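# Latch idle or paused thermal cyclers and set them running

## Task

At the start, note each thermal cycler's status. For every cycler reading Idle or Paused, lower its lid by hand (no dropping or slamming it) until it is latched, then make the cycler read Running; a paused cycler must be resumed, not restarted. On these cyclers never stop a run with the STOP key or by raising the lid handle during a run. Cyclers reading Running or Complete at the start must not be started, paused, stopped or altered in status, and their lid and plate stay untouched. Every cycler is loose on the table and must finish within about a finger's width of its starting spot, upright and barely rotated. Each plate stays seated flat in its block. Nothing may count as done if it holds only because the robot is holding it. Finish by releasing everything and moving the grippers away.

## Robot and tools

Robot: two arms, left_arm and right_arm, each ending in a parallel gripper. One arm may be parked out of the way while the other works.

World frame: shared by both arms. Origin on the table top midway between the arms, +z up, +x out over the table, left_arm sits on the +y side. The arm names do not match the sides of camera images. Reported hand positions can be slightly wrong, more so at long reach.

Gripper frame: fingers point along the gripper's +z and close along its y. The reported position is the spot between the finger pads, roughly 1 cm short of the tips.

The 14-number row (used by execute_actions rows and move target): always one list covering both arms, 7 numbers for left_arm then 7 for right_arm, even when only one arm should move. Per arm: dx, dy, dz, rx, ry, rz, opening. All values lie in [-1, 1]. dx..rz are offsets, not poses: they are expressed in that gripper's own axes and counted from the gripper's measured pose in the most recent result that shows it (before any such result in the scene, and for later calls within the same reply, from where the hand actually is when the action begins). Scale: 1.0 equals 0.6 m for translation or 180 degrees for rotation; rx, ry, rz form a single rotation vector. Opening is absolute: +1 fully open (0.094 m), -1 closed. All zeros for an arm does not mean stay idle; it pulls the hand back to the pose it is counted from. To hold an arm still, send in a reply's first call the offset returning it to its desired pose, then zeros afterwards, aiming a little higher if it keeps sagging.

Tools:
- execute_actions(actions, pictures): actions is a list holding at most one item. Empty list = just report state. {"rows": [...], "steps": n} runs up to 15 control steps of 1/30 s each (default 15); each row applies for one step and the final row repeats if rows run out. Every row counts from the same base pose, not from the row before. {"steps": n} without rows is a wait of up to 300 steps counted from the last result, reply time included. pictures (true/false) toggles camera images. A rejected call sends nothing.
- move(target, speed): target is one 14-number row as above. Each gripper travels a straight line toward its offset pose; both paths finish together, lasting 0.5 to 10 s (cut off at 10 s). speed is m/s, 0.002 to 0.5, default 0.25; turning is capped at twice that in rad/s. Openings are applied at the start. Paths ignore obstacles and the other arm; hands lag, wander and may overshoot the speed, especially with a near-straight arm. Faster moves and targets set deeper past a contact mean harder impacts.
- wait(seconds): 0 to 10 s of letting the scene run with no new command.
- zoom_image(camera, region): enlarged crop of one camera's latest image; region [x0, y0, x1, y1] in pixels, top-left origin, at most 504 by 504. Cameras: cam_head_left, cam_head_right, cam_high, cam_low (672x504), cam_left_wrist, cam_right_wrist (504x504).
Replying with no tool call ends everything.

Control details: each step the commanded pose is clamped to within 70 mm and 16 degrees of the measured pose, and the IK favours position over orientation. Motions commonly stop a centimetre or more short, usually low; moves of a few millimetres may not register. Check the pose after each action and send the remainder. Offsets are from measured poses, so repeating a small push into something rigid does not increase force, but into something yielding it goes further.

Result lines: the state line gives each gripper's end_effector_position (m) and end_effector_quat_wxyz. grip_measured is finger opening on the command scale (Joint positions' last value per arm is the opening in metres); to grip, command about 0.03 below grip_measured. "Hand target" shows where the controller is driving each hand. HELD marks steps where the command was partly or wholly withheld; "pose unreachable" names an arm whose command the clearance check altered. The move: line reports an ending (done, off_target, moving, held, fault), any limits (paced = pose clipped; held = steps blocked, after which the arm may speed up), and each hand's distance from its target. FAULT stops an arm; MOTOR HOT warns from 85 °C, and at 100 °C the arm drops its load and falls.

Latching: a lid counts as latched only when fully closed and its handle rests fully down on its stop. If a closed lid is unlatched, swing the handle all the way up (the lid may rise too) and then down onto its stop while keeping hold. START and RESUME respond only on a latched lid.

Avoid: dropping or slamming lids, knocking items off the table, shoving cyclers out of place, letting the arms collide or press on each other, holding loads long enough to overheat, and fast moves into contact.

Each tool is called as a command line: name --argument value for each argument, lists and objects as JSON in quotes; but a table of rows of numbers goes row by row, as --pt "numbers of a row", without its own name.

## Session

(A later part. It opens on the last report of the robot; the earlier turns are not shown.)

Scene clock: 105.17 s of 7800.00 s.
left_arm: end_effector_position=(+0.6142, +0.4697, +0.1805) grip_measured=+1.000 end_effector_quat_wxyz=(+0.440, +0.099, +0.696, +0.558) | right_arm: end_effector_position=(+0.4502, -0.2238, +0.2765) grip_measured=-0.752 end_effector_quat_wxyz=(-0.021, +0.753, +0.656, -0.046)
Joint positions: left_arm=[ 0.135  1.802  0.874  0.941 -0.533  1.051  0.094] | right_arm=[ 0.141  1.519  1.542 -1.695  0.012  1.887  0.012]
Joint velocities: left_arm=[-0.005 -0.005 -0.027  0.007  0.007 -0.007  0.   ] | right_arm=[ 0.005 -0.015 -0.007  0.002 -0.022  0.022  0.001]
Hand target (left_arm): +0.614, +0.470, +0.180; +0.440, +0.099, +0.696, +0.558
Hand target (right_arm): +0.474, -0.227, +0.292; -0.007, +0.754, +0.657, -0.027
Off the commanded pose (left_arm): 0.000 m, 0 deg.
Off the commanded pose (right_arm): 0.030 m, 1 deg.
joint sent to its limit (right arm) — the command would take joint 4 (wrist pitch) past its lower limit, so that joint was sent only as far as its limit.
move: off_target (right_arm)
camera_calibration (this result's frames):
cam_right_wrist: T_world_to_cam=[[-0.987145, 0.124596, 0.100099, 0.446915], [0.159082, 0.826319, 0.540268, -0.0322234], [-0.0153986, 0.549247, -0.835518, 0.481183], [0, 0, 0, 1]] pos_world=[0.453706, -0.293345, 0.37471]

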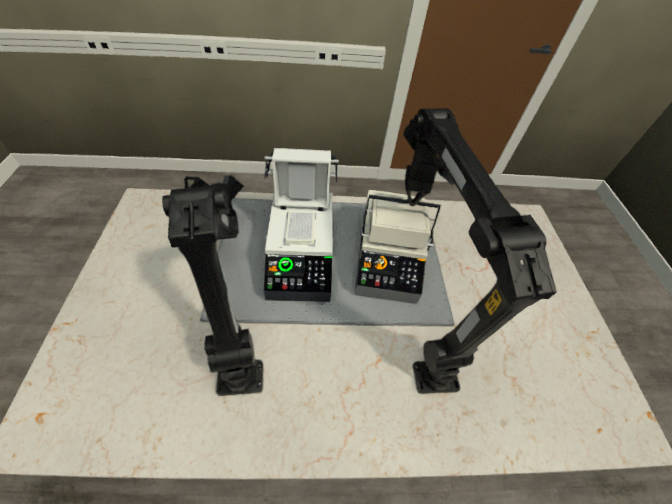

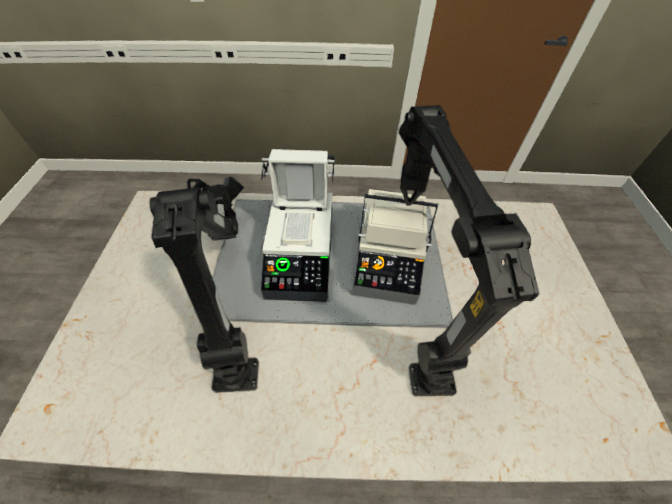

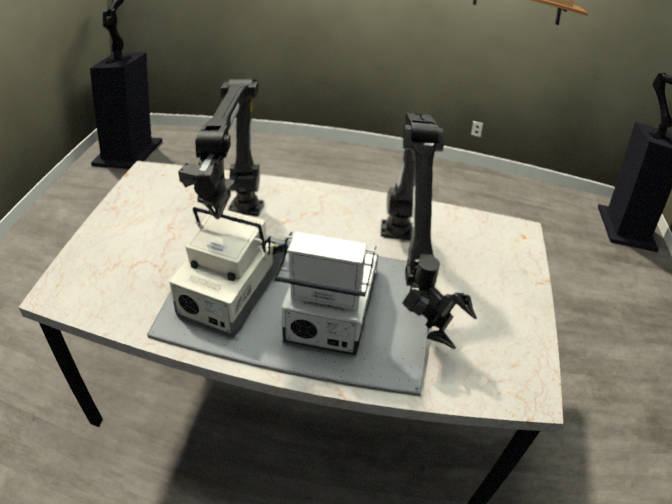

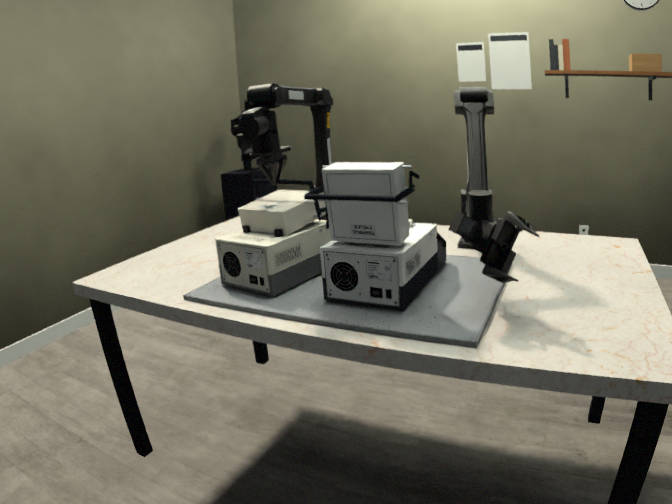

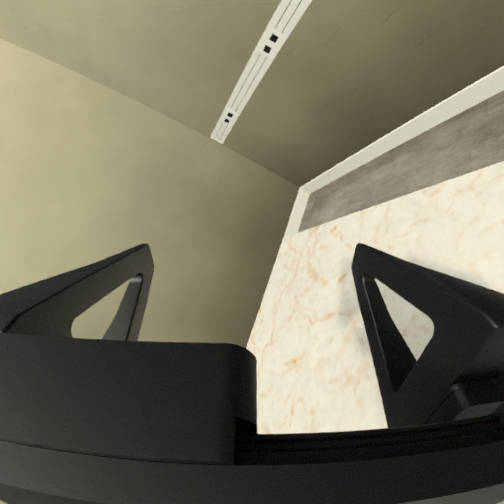

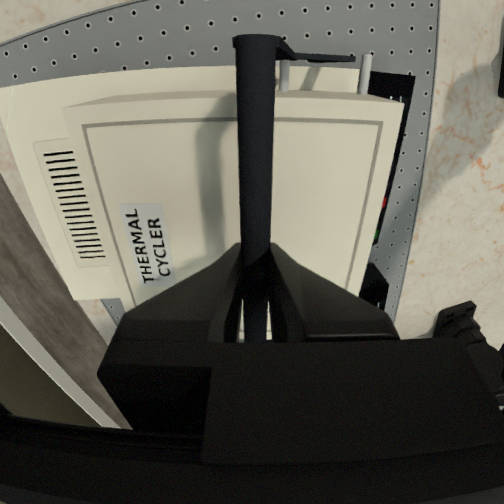

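move --target '[0,0,0,0,0,0,1,0,0.06,0,0,0,0,-0.765]' --speed 0.03

Scene clock: 110.77 s of 7800.00 s.
left_arm: end_effector_position=(+0.6142, +0.4697, +0.1805) grip_measured=+1.000 end_effector_quat_wxyz=(+0.440, +0.099, +0.696, +0.558) | right_arm: end_effector_position=(+0.4561, -0.2245, +0.2799) grip_measured=-0.752 end_effector_quat_wxyz=(-0.020, +0.753, +0.657, -0.041)
Joint positions: left_arm=[ 0.135  1.802  0.874  0.941 -0.533  1.051  0.094] | right_arm=[ 0.136  1.527  1.561 -1.695  0.008  1.88   0.012]
Joint velocities: left_arm=[-0.005 -0.024 -0.007 -0.017  0.007 -0.081  0.   ] | right_arm=[-0.005 -0.005 -0.002  0.002  0.022  0.007 -0.   ]
Hand target (left_arm): +0.614, +0.470, +0.180; +0.440, +0.099, +0.696, +0.558
Hand target (right_arm): +0.484, -0.229, +0.272; -0.020, +0.753, +0.656, -0.045
Off the commanded pose (left_arm): 0.000 m, 0 deg.
Off the commanded pose (right_arm): 0.031 m, 1 deg.
joint sent to its limit (right arm) — the command would take joint 4 (wrist pitch) past its lower limit, so that joint was sent only as far as its limit.
After step 90, 1.00 s passed at rest.
move: off_target (right_arm)
camera_calibration (this result's frames):
cam_right_wrist: T_world_to_cam=[[-0.988312, 0.122126, 0.0912338, 0.454942], [0.152212, 0.823393, 0.546677, -0.0337517], [-0.00835764, 0.554175, -0.832359, 0.481502], [0, 0, 0, 1]] pos_world=[0.458786, -0.294606, 0.377728]

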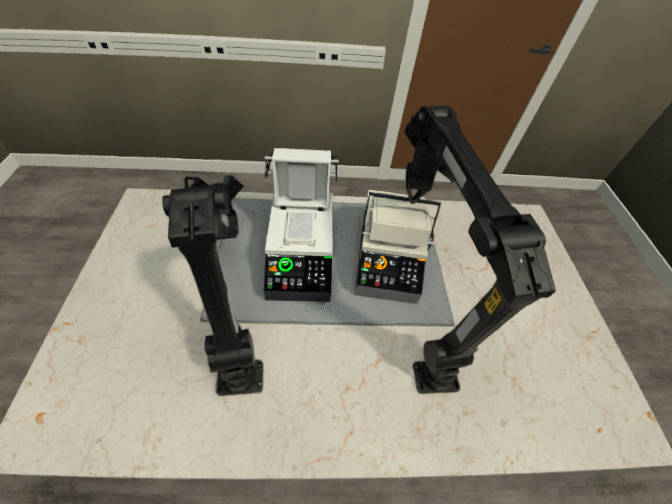

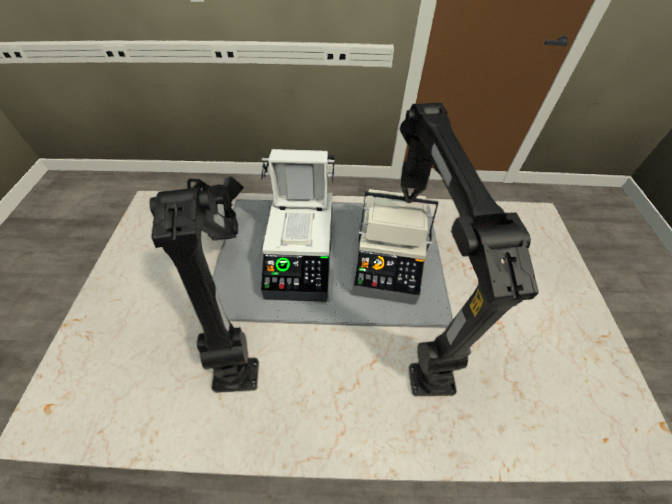

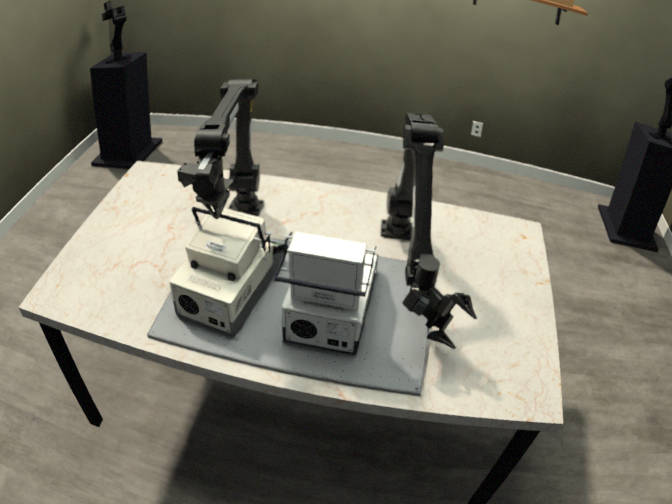

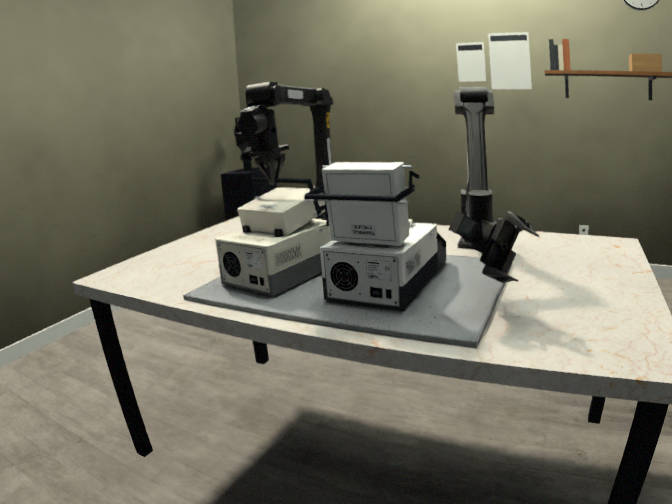

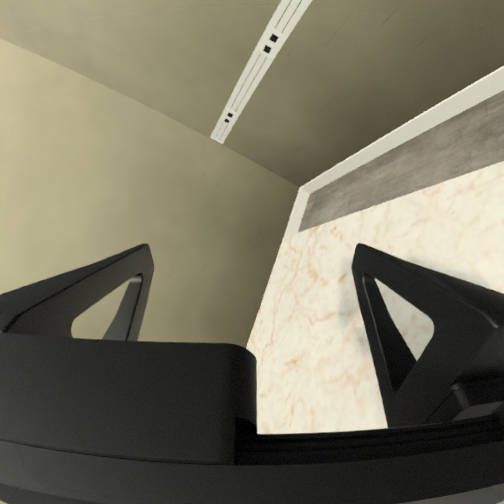

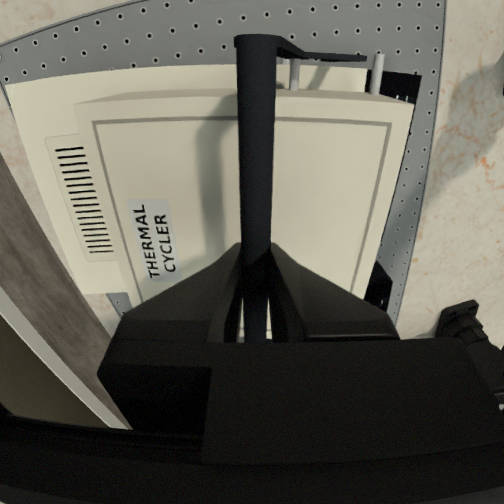

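move --target '[0,0,0,0,0,0,1,0,-0.01,0.05,0,0,0,-0.765]' --speed 0.03

move --target '[0,0,0,0,0,0,1,0,-0.08,0.02,0,0,0,-0.765]' --speed 0.04

move --target '[0,0,0,0,0,0,1,0,-0.08,0.05,0,0,0,-0.765]' --speed 0.04

move --target '[0,0,0,0,0,0,1,0,-0.06,0.08,0,0,0,-0.765]' --speed 0.04

Scene clock: 117.73 s of 7800.00 s.
left_arm: end_effector_position=(+0.6142, +0.4697, +0.1805) grip_measured=+1.000 end_effector_quat_wxyz=(+0.440, +0.099, +0.696, +0.558) | right_arm: end_effector_position=(+0.4463, -0.2237, +0.2727) grip_measured=-0.752 end_effector_quat_wxyz=(-0.014, +0.752, +0.659, -0.026)
Joint positions: left_arm=[ 0.135  1.802  0.874  0.941 -0.533  1.051  0.094] | right_arm=[ 0.139  1.482  1.493 -1.641  0.003  1.88   0.012]
Joint velocities: left_arm=[-0.005  0.005  0.002 -0.012 -0.022 -0.022  0.   ] | right_arm=[-0.005 -0.005  0.007  0.022  0.022  0.037  0.001]
Hand target (left_arm): +0.614, +0.470, +0.180; +0.440, +0.099, +0.696, +0.558
Hand target (right_arm): +0.447, -0.224, +0.251; -0.020, +0.753, +0.657, -0.041
Off the commanded pose (left_arm): 0.000 m, 0 deg.
Off the commanded pose (right_arm): 0.022 m, 2 deg.
After step 90, 2.73 s passed at rest.
move: off_target (right_arm)
camera_calibration (this result's frames):
cam_right_wrist: T_world_to_cam=[[-0.991033, 0.117923, 0.062836, 0.45386], [0.132824, 0.818179, 0.559412, -0.0249452], [0.0145562, 0.562741, -0.826505, 0.465046], [0, 0, 0, 1]] pos_world=[0.446334, -0.294812, 0.369799]

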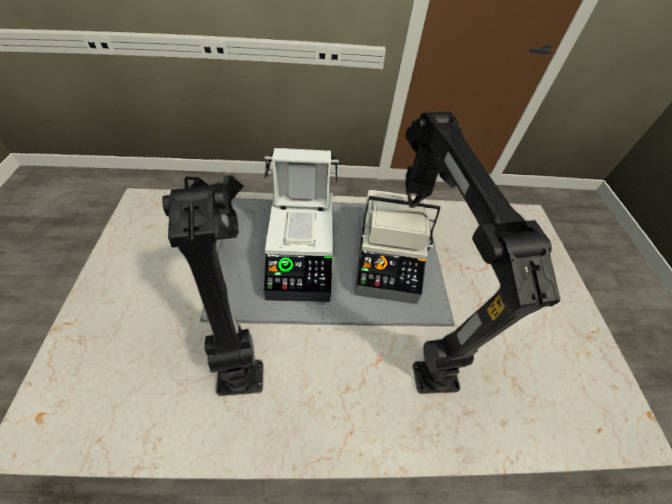

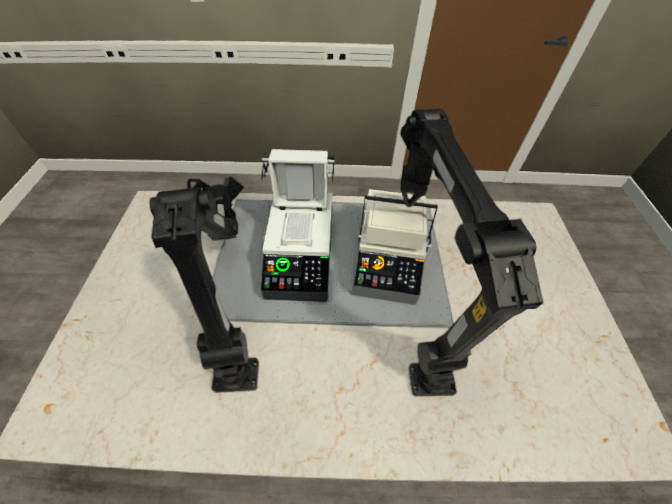

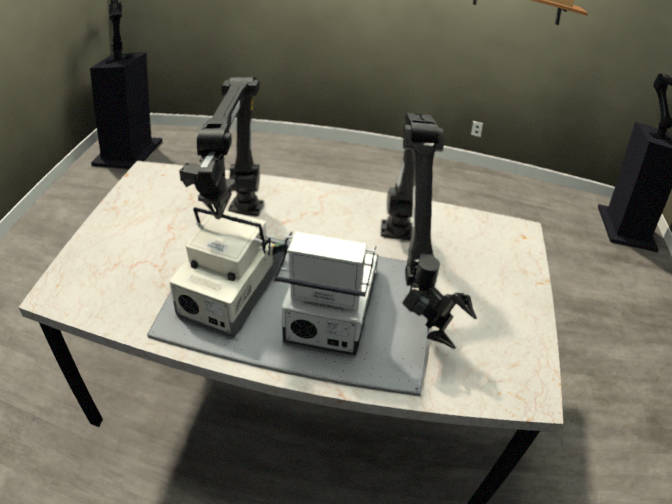

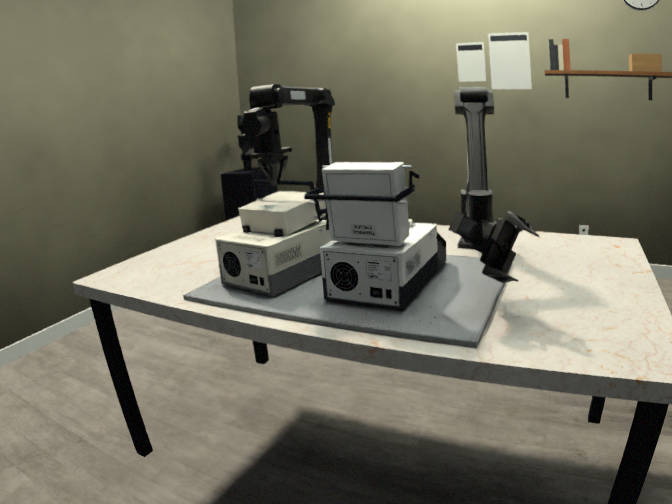

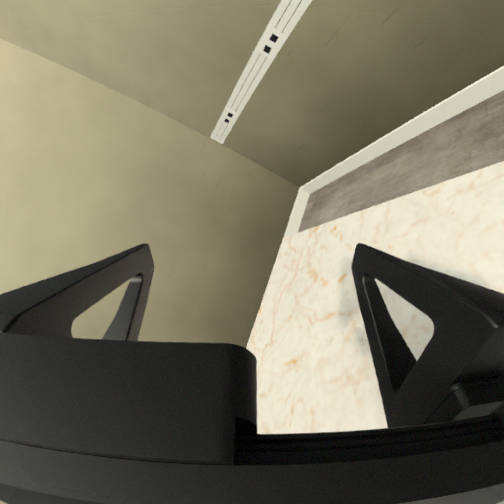

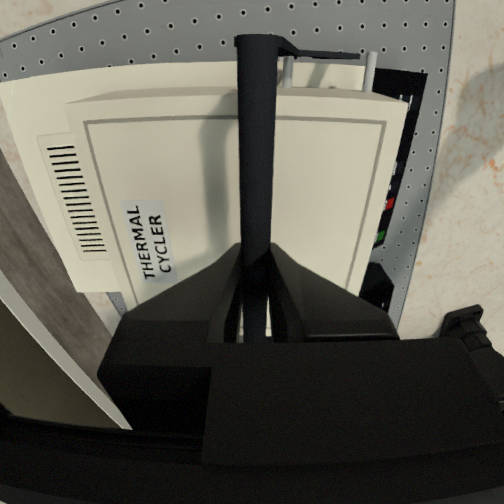

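Scene clock: 119.27 s of 7800.00 s.
left_arm: end_effector_position=(+0.6142, +0.4697, +0.1805) grip_measured=+1.000 end_effector_quat_wxyz=(+0.440, +0.099, +0.696, +0.558) | right_arm: end_effector_position=(+0.4102, -0.2189, +0.2770) grip_measured=-0.752 end_effector_quat_wxyz=(-0.000, +0.752, +0.660, -0.004)
Joint positions: left_arm=[ 0.135  1.802  0.874  0.941 -0.533  1.051  0.094] | right_arm=[ 0.168  1.359  1.38  -1.599  0.004  1.906  0.012]
Joint velocities: left_arm=[-0.015  0.005 -0.017 -0.012  0.037  0.051  0.   ] | right_arm=[-0.005 -0.024  0.022  0.002  0.051 -0.037 -0.001]
Hand target (left_arm): +0.614, +0.470, +0.180; +0.440, +0.099, +0.696, +0.558
Hand target (right_arm): +0.398, -0.218, +0.264; -0.013, +0.752, +0.659, -0.026
Off the commanded pose (left_arm): 0.000 m, 0 deg.
Off the commanded pose (right_arm): 0.018 m, 3 deg.
move: off_target (right_arm)
camera_calibration (this result's frames):
cam_right_wrist: T_world_to_cam=[[-0.993191, 0.115687, 0.0136973, 0.431261], [0.102661, 0.813608, 0.572278, -0.0186845], [0.0550608, 0.569788, -0.819945, 0.44959], [0, 0, 0, 1]] pos_world=[0.405488, -0.290861, 0.373425]

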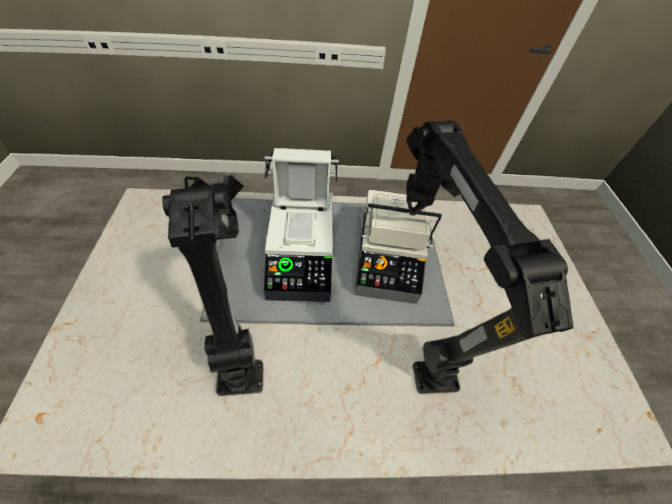

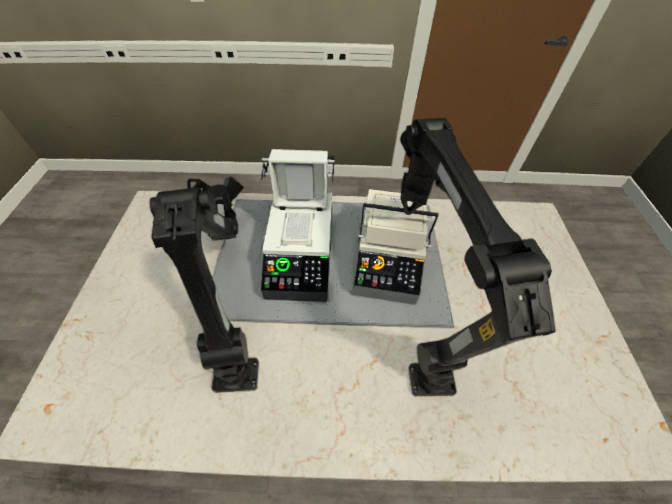

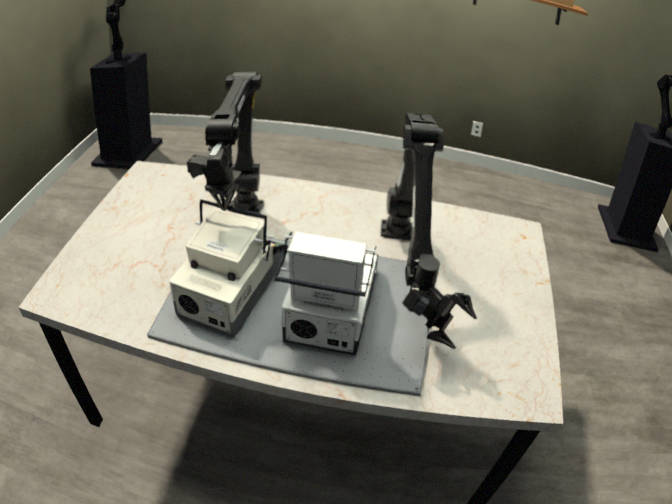

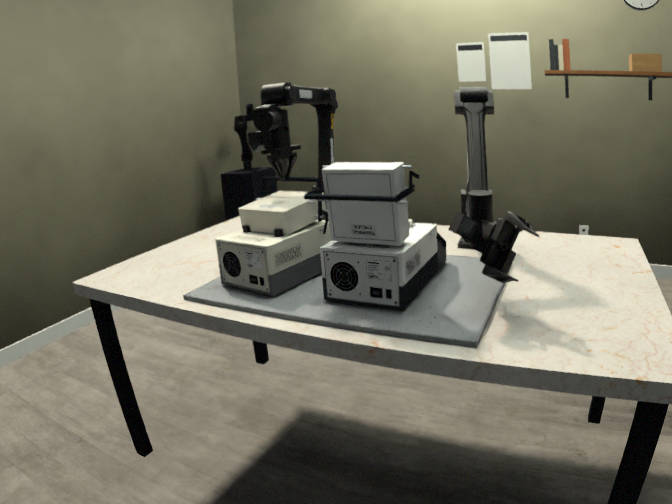

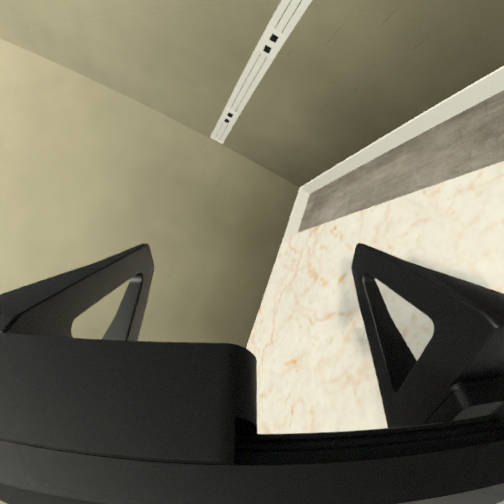

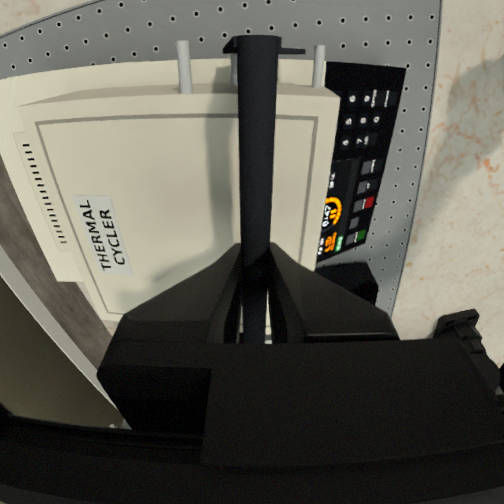

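Scene clock: 120.90 s of 7800.00 s.
left_arm: end_effector_position=(+0.6142, +0.4697, +0.1805) grip_measured=+1.000 end_effector_quat_wxyz=(+0.440, +0.099, +0.696, +0.558) | right_arm: end_effector_position=(+0.3779, -0.2148, +0.2661) grip_measured=-0.752 end_effector_quat_wxyz=(+0.017, +0.752, +0.659, +0.024)
Joint positions: left_arm=[ 0.135  1.802  0.874  0.941 -0.533  1.051  0.094] | right_arm=[ 0.2    1.236  1.239 -1.515  0.008  1.939  0.012]
Joint velocities: left_arm=[-0.015 -0.015 -0.012  0.007 -0.007 -0.037  0.   ] | right_arm=[-0.005 -0.015  0.002 -0.022  0.007  0.051 -0.001]
Hand target (left_arm): +0.614, +0.470, +0.180; +0.440, +0.099, +0.696, +0.558
Hand target (right_arm): +0.363, -0.213, +0.248; +0.000, +0.752, +0.660, -0.004
Off the commanded pose (left_arm): 0.000 m, 0 deg.
Off the commanded pose (right_arm): 0.024 m, 4 deg.
move: off_target (right_arm)
camera_calibration (this result's frames):
cam_right_wrist: T_world_to_cam=[[-0.991898, 0.116759, -0.0500635, 0.415571], [0.0653256, 0.806758, 0.58726, -0.00385569], [0.108957, 0.579231, -0.807849, 0.418455], [0, 0, 0, 1]] pos_world=[0.366862, -0.287793, 0.361118]

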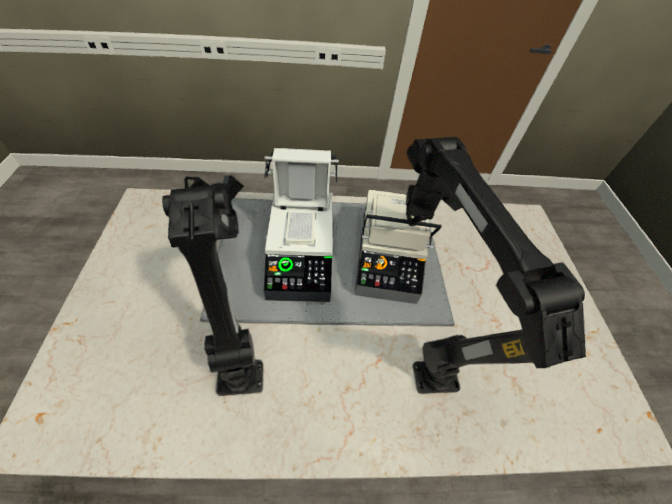

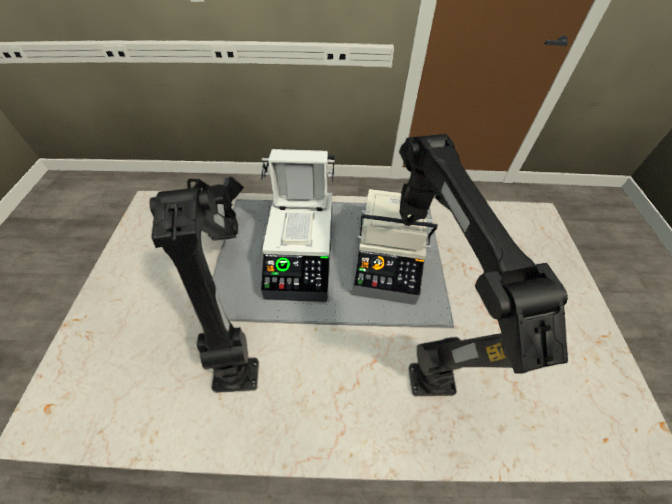

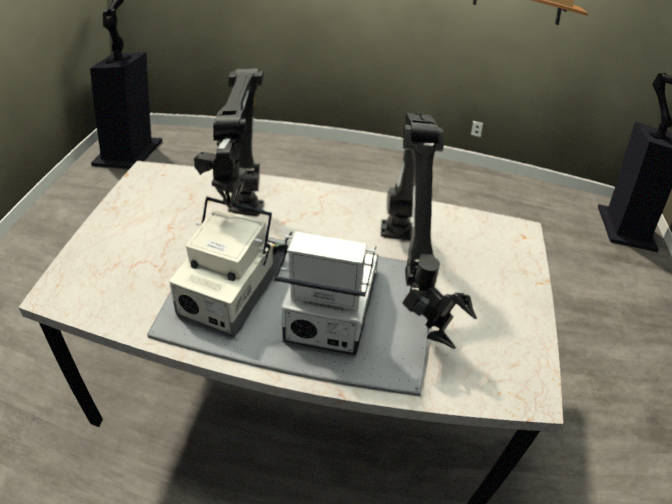

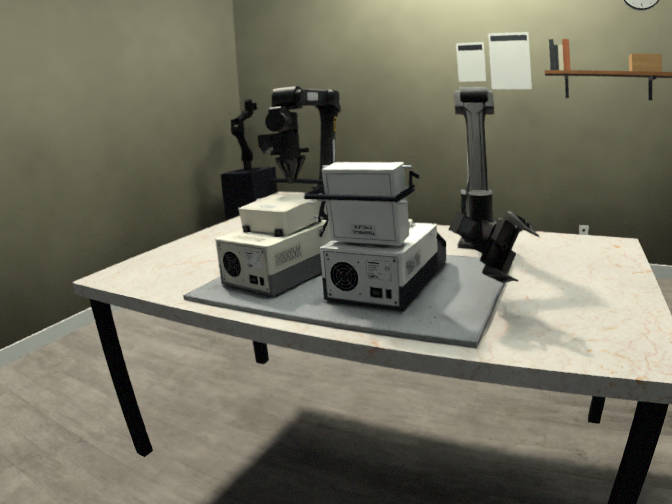

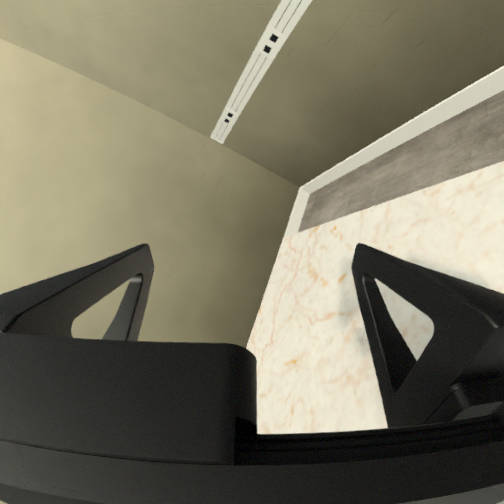

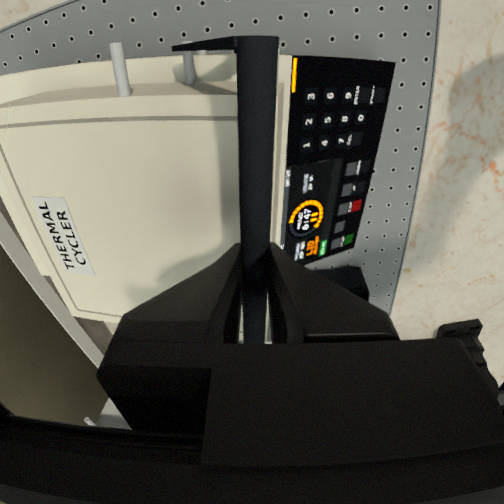

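Scene clock: 122.67 s of 7800.00 s.
left_arm: end_effector_position=(+0.6142, +0.4697, +0.1805) grip_measured=+1.000 end_effector_quat_wxyz=(+0.440, +0.099, +0.696, +0.558) | right_arm: end_effector_position=(+0.3614, -0.2124, +0.2503) grip_measured=-0.752 end_effector_quat_wxyz=(+0.043, +0.750, +0.656, +0.065)
Joint positions: left_arm=[ 0.135  1.802  0.874  0.941 -0.533  1.051  0.094] | right_arm=[ 0.224  1.132  1.108 -1.391  0.02   1.964  0.012]
Joint velocities: left_arm=[-0.005 -0.005  0.002  0.012 -0.066 -0.022  0.   ] | right_arm=[-0.005 -0.005 -0.032  0.007  0.022  0.066 -0.002]
Hand target (left_arm): +0.614, +0.470, +0.180; +0.440, +0.099, +0.696, +0.558
Hand target (right_arm): +0.344, -0.210, +0.218; +0.018, +0.752, +0.659, +0.024
Off the commanded pose (left_arm): 0.000 m, 0 deg.
Off the commanded pose (right_arm): 0.038 m, 6 deg.
move: off_target (right_arm)
camera_calibration (this result's frames):
cam_right_wrist: T_world_to_cam=[[-0.982206, 0.120512, -0.144041, 0.418927], [0.009475, 0.797791, 0.602859, 0.0190071], [0.187566, 0.590767, -0.784737, 0.374415], [0, 0, 0, 1]] pos_world=[0.341065, -0.286842, 0.342702]

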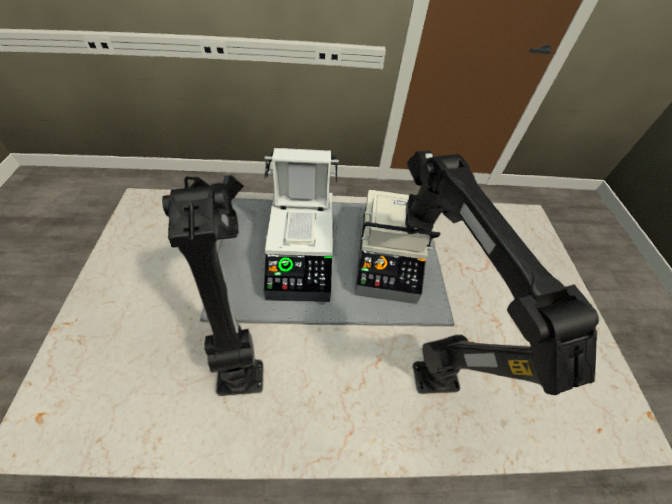

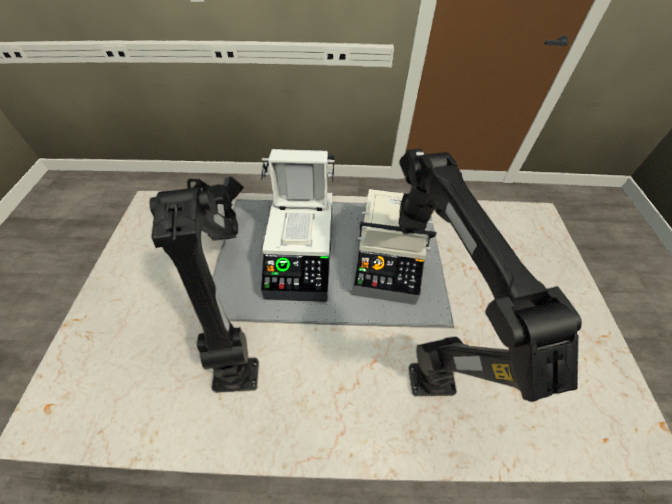

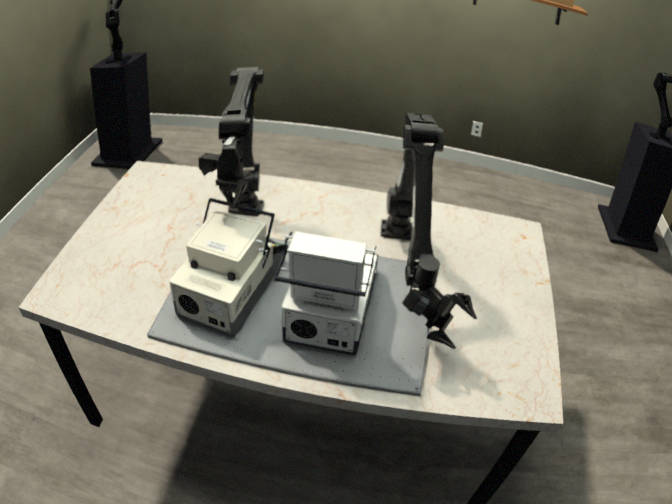

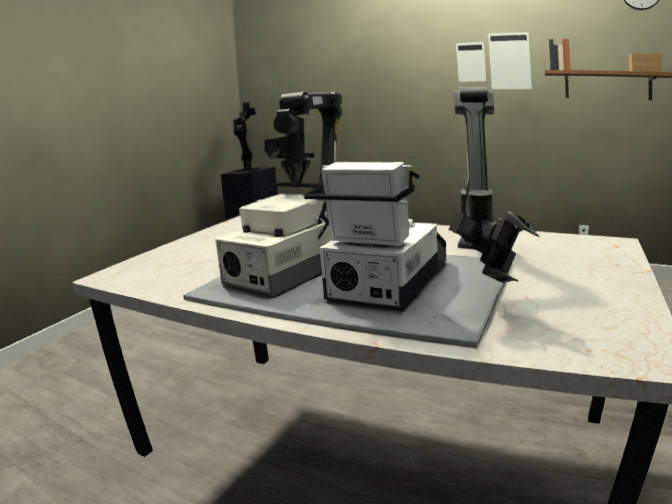

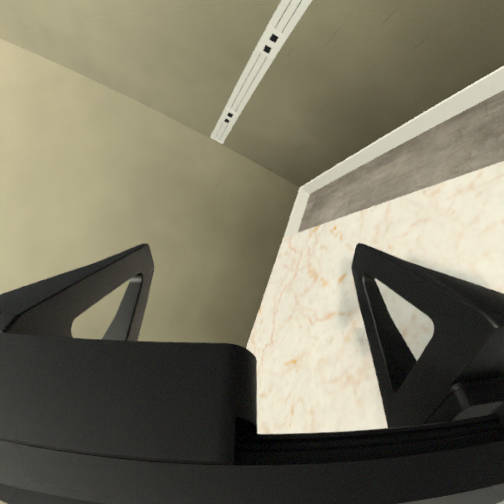

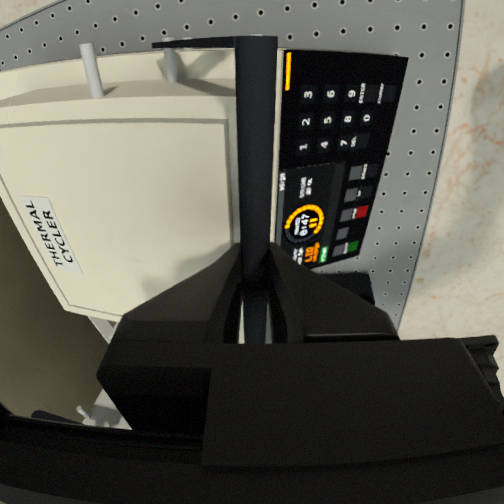

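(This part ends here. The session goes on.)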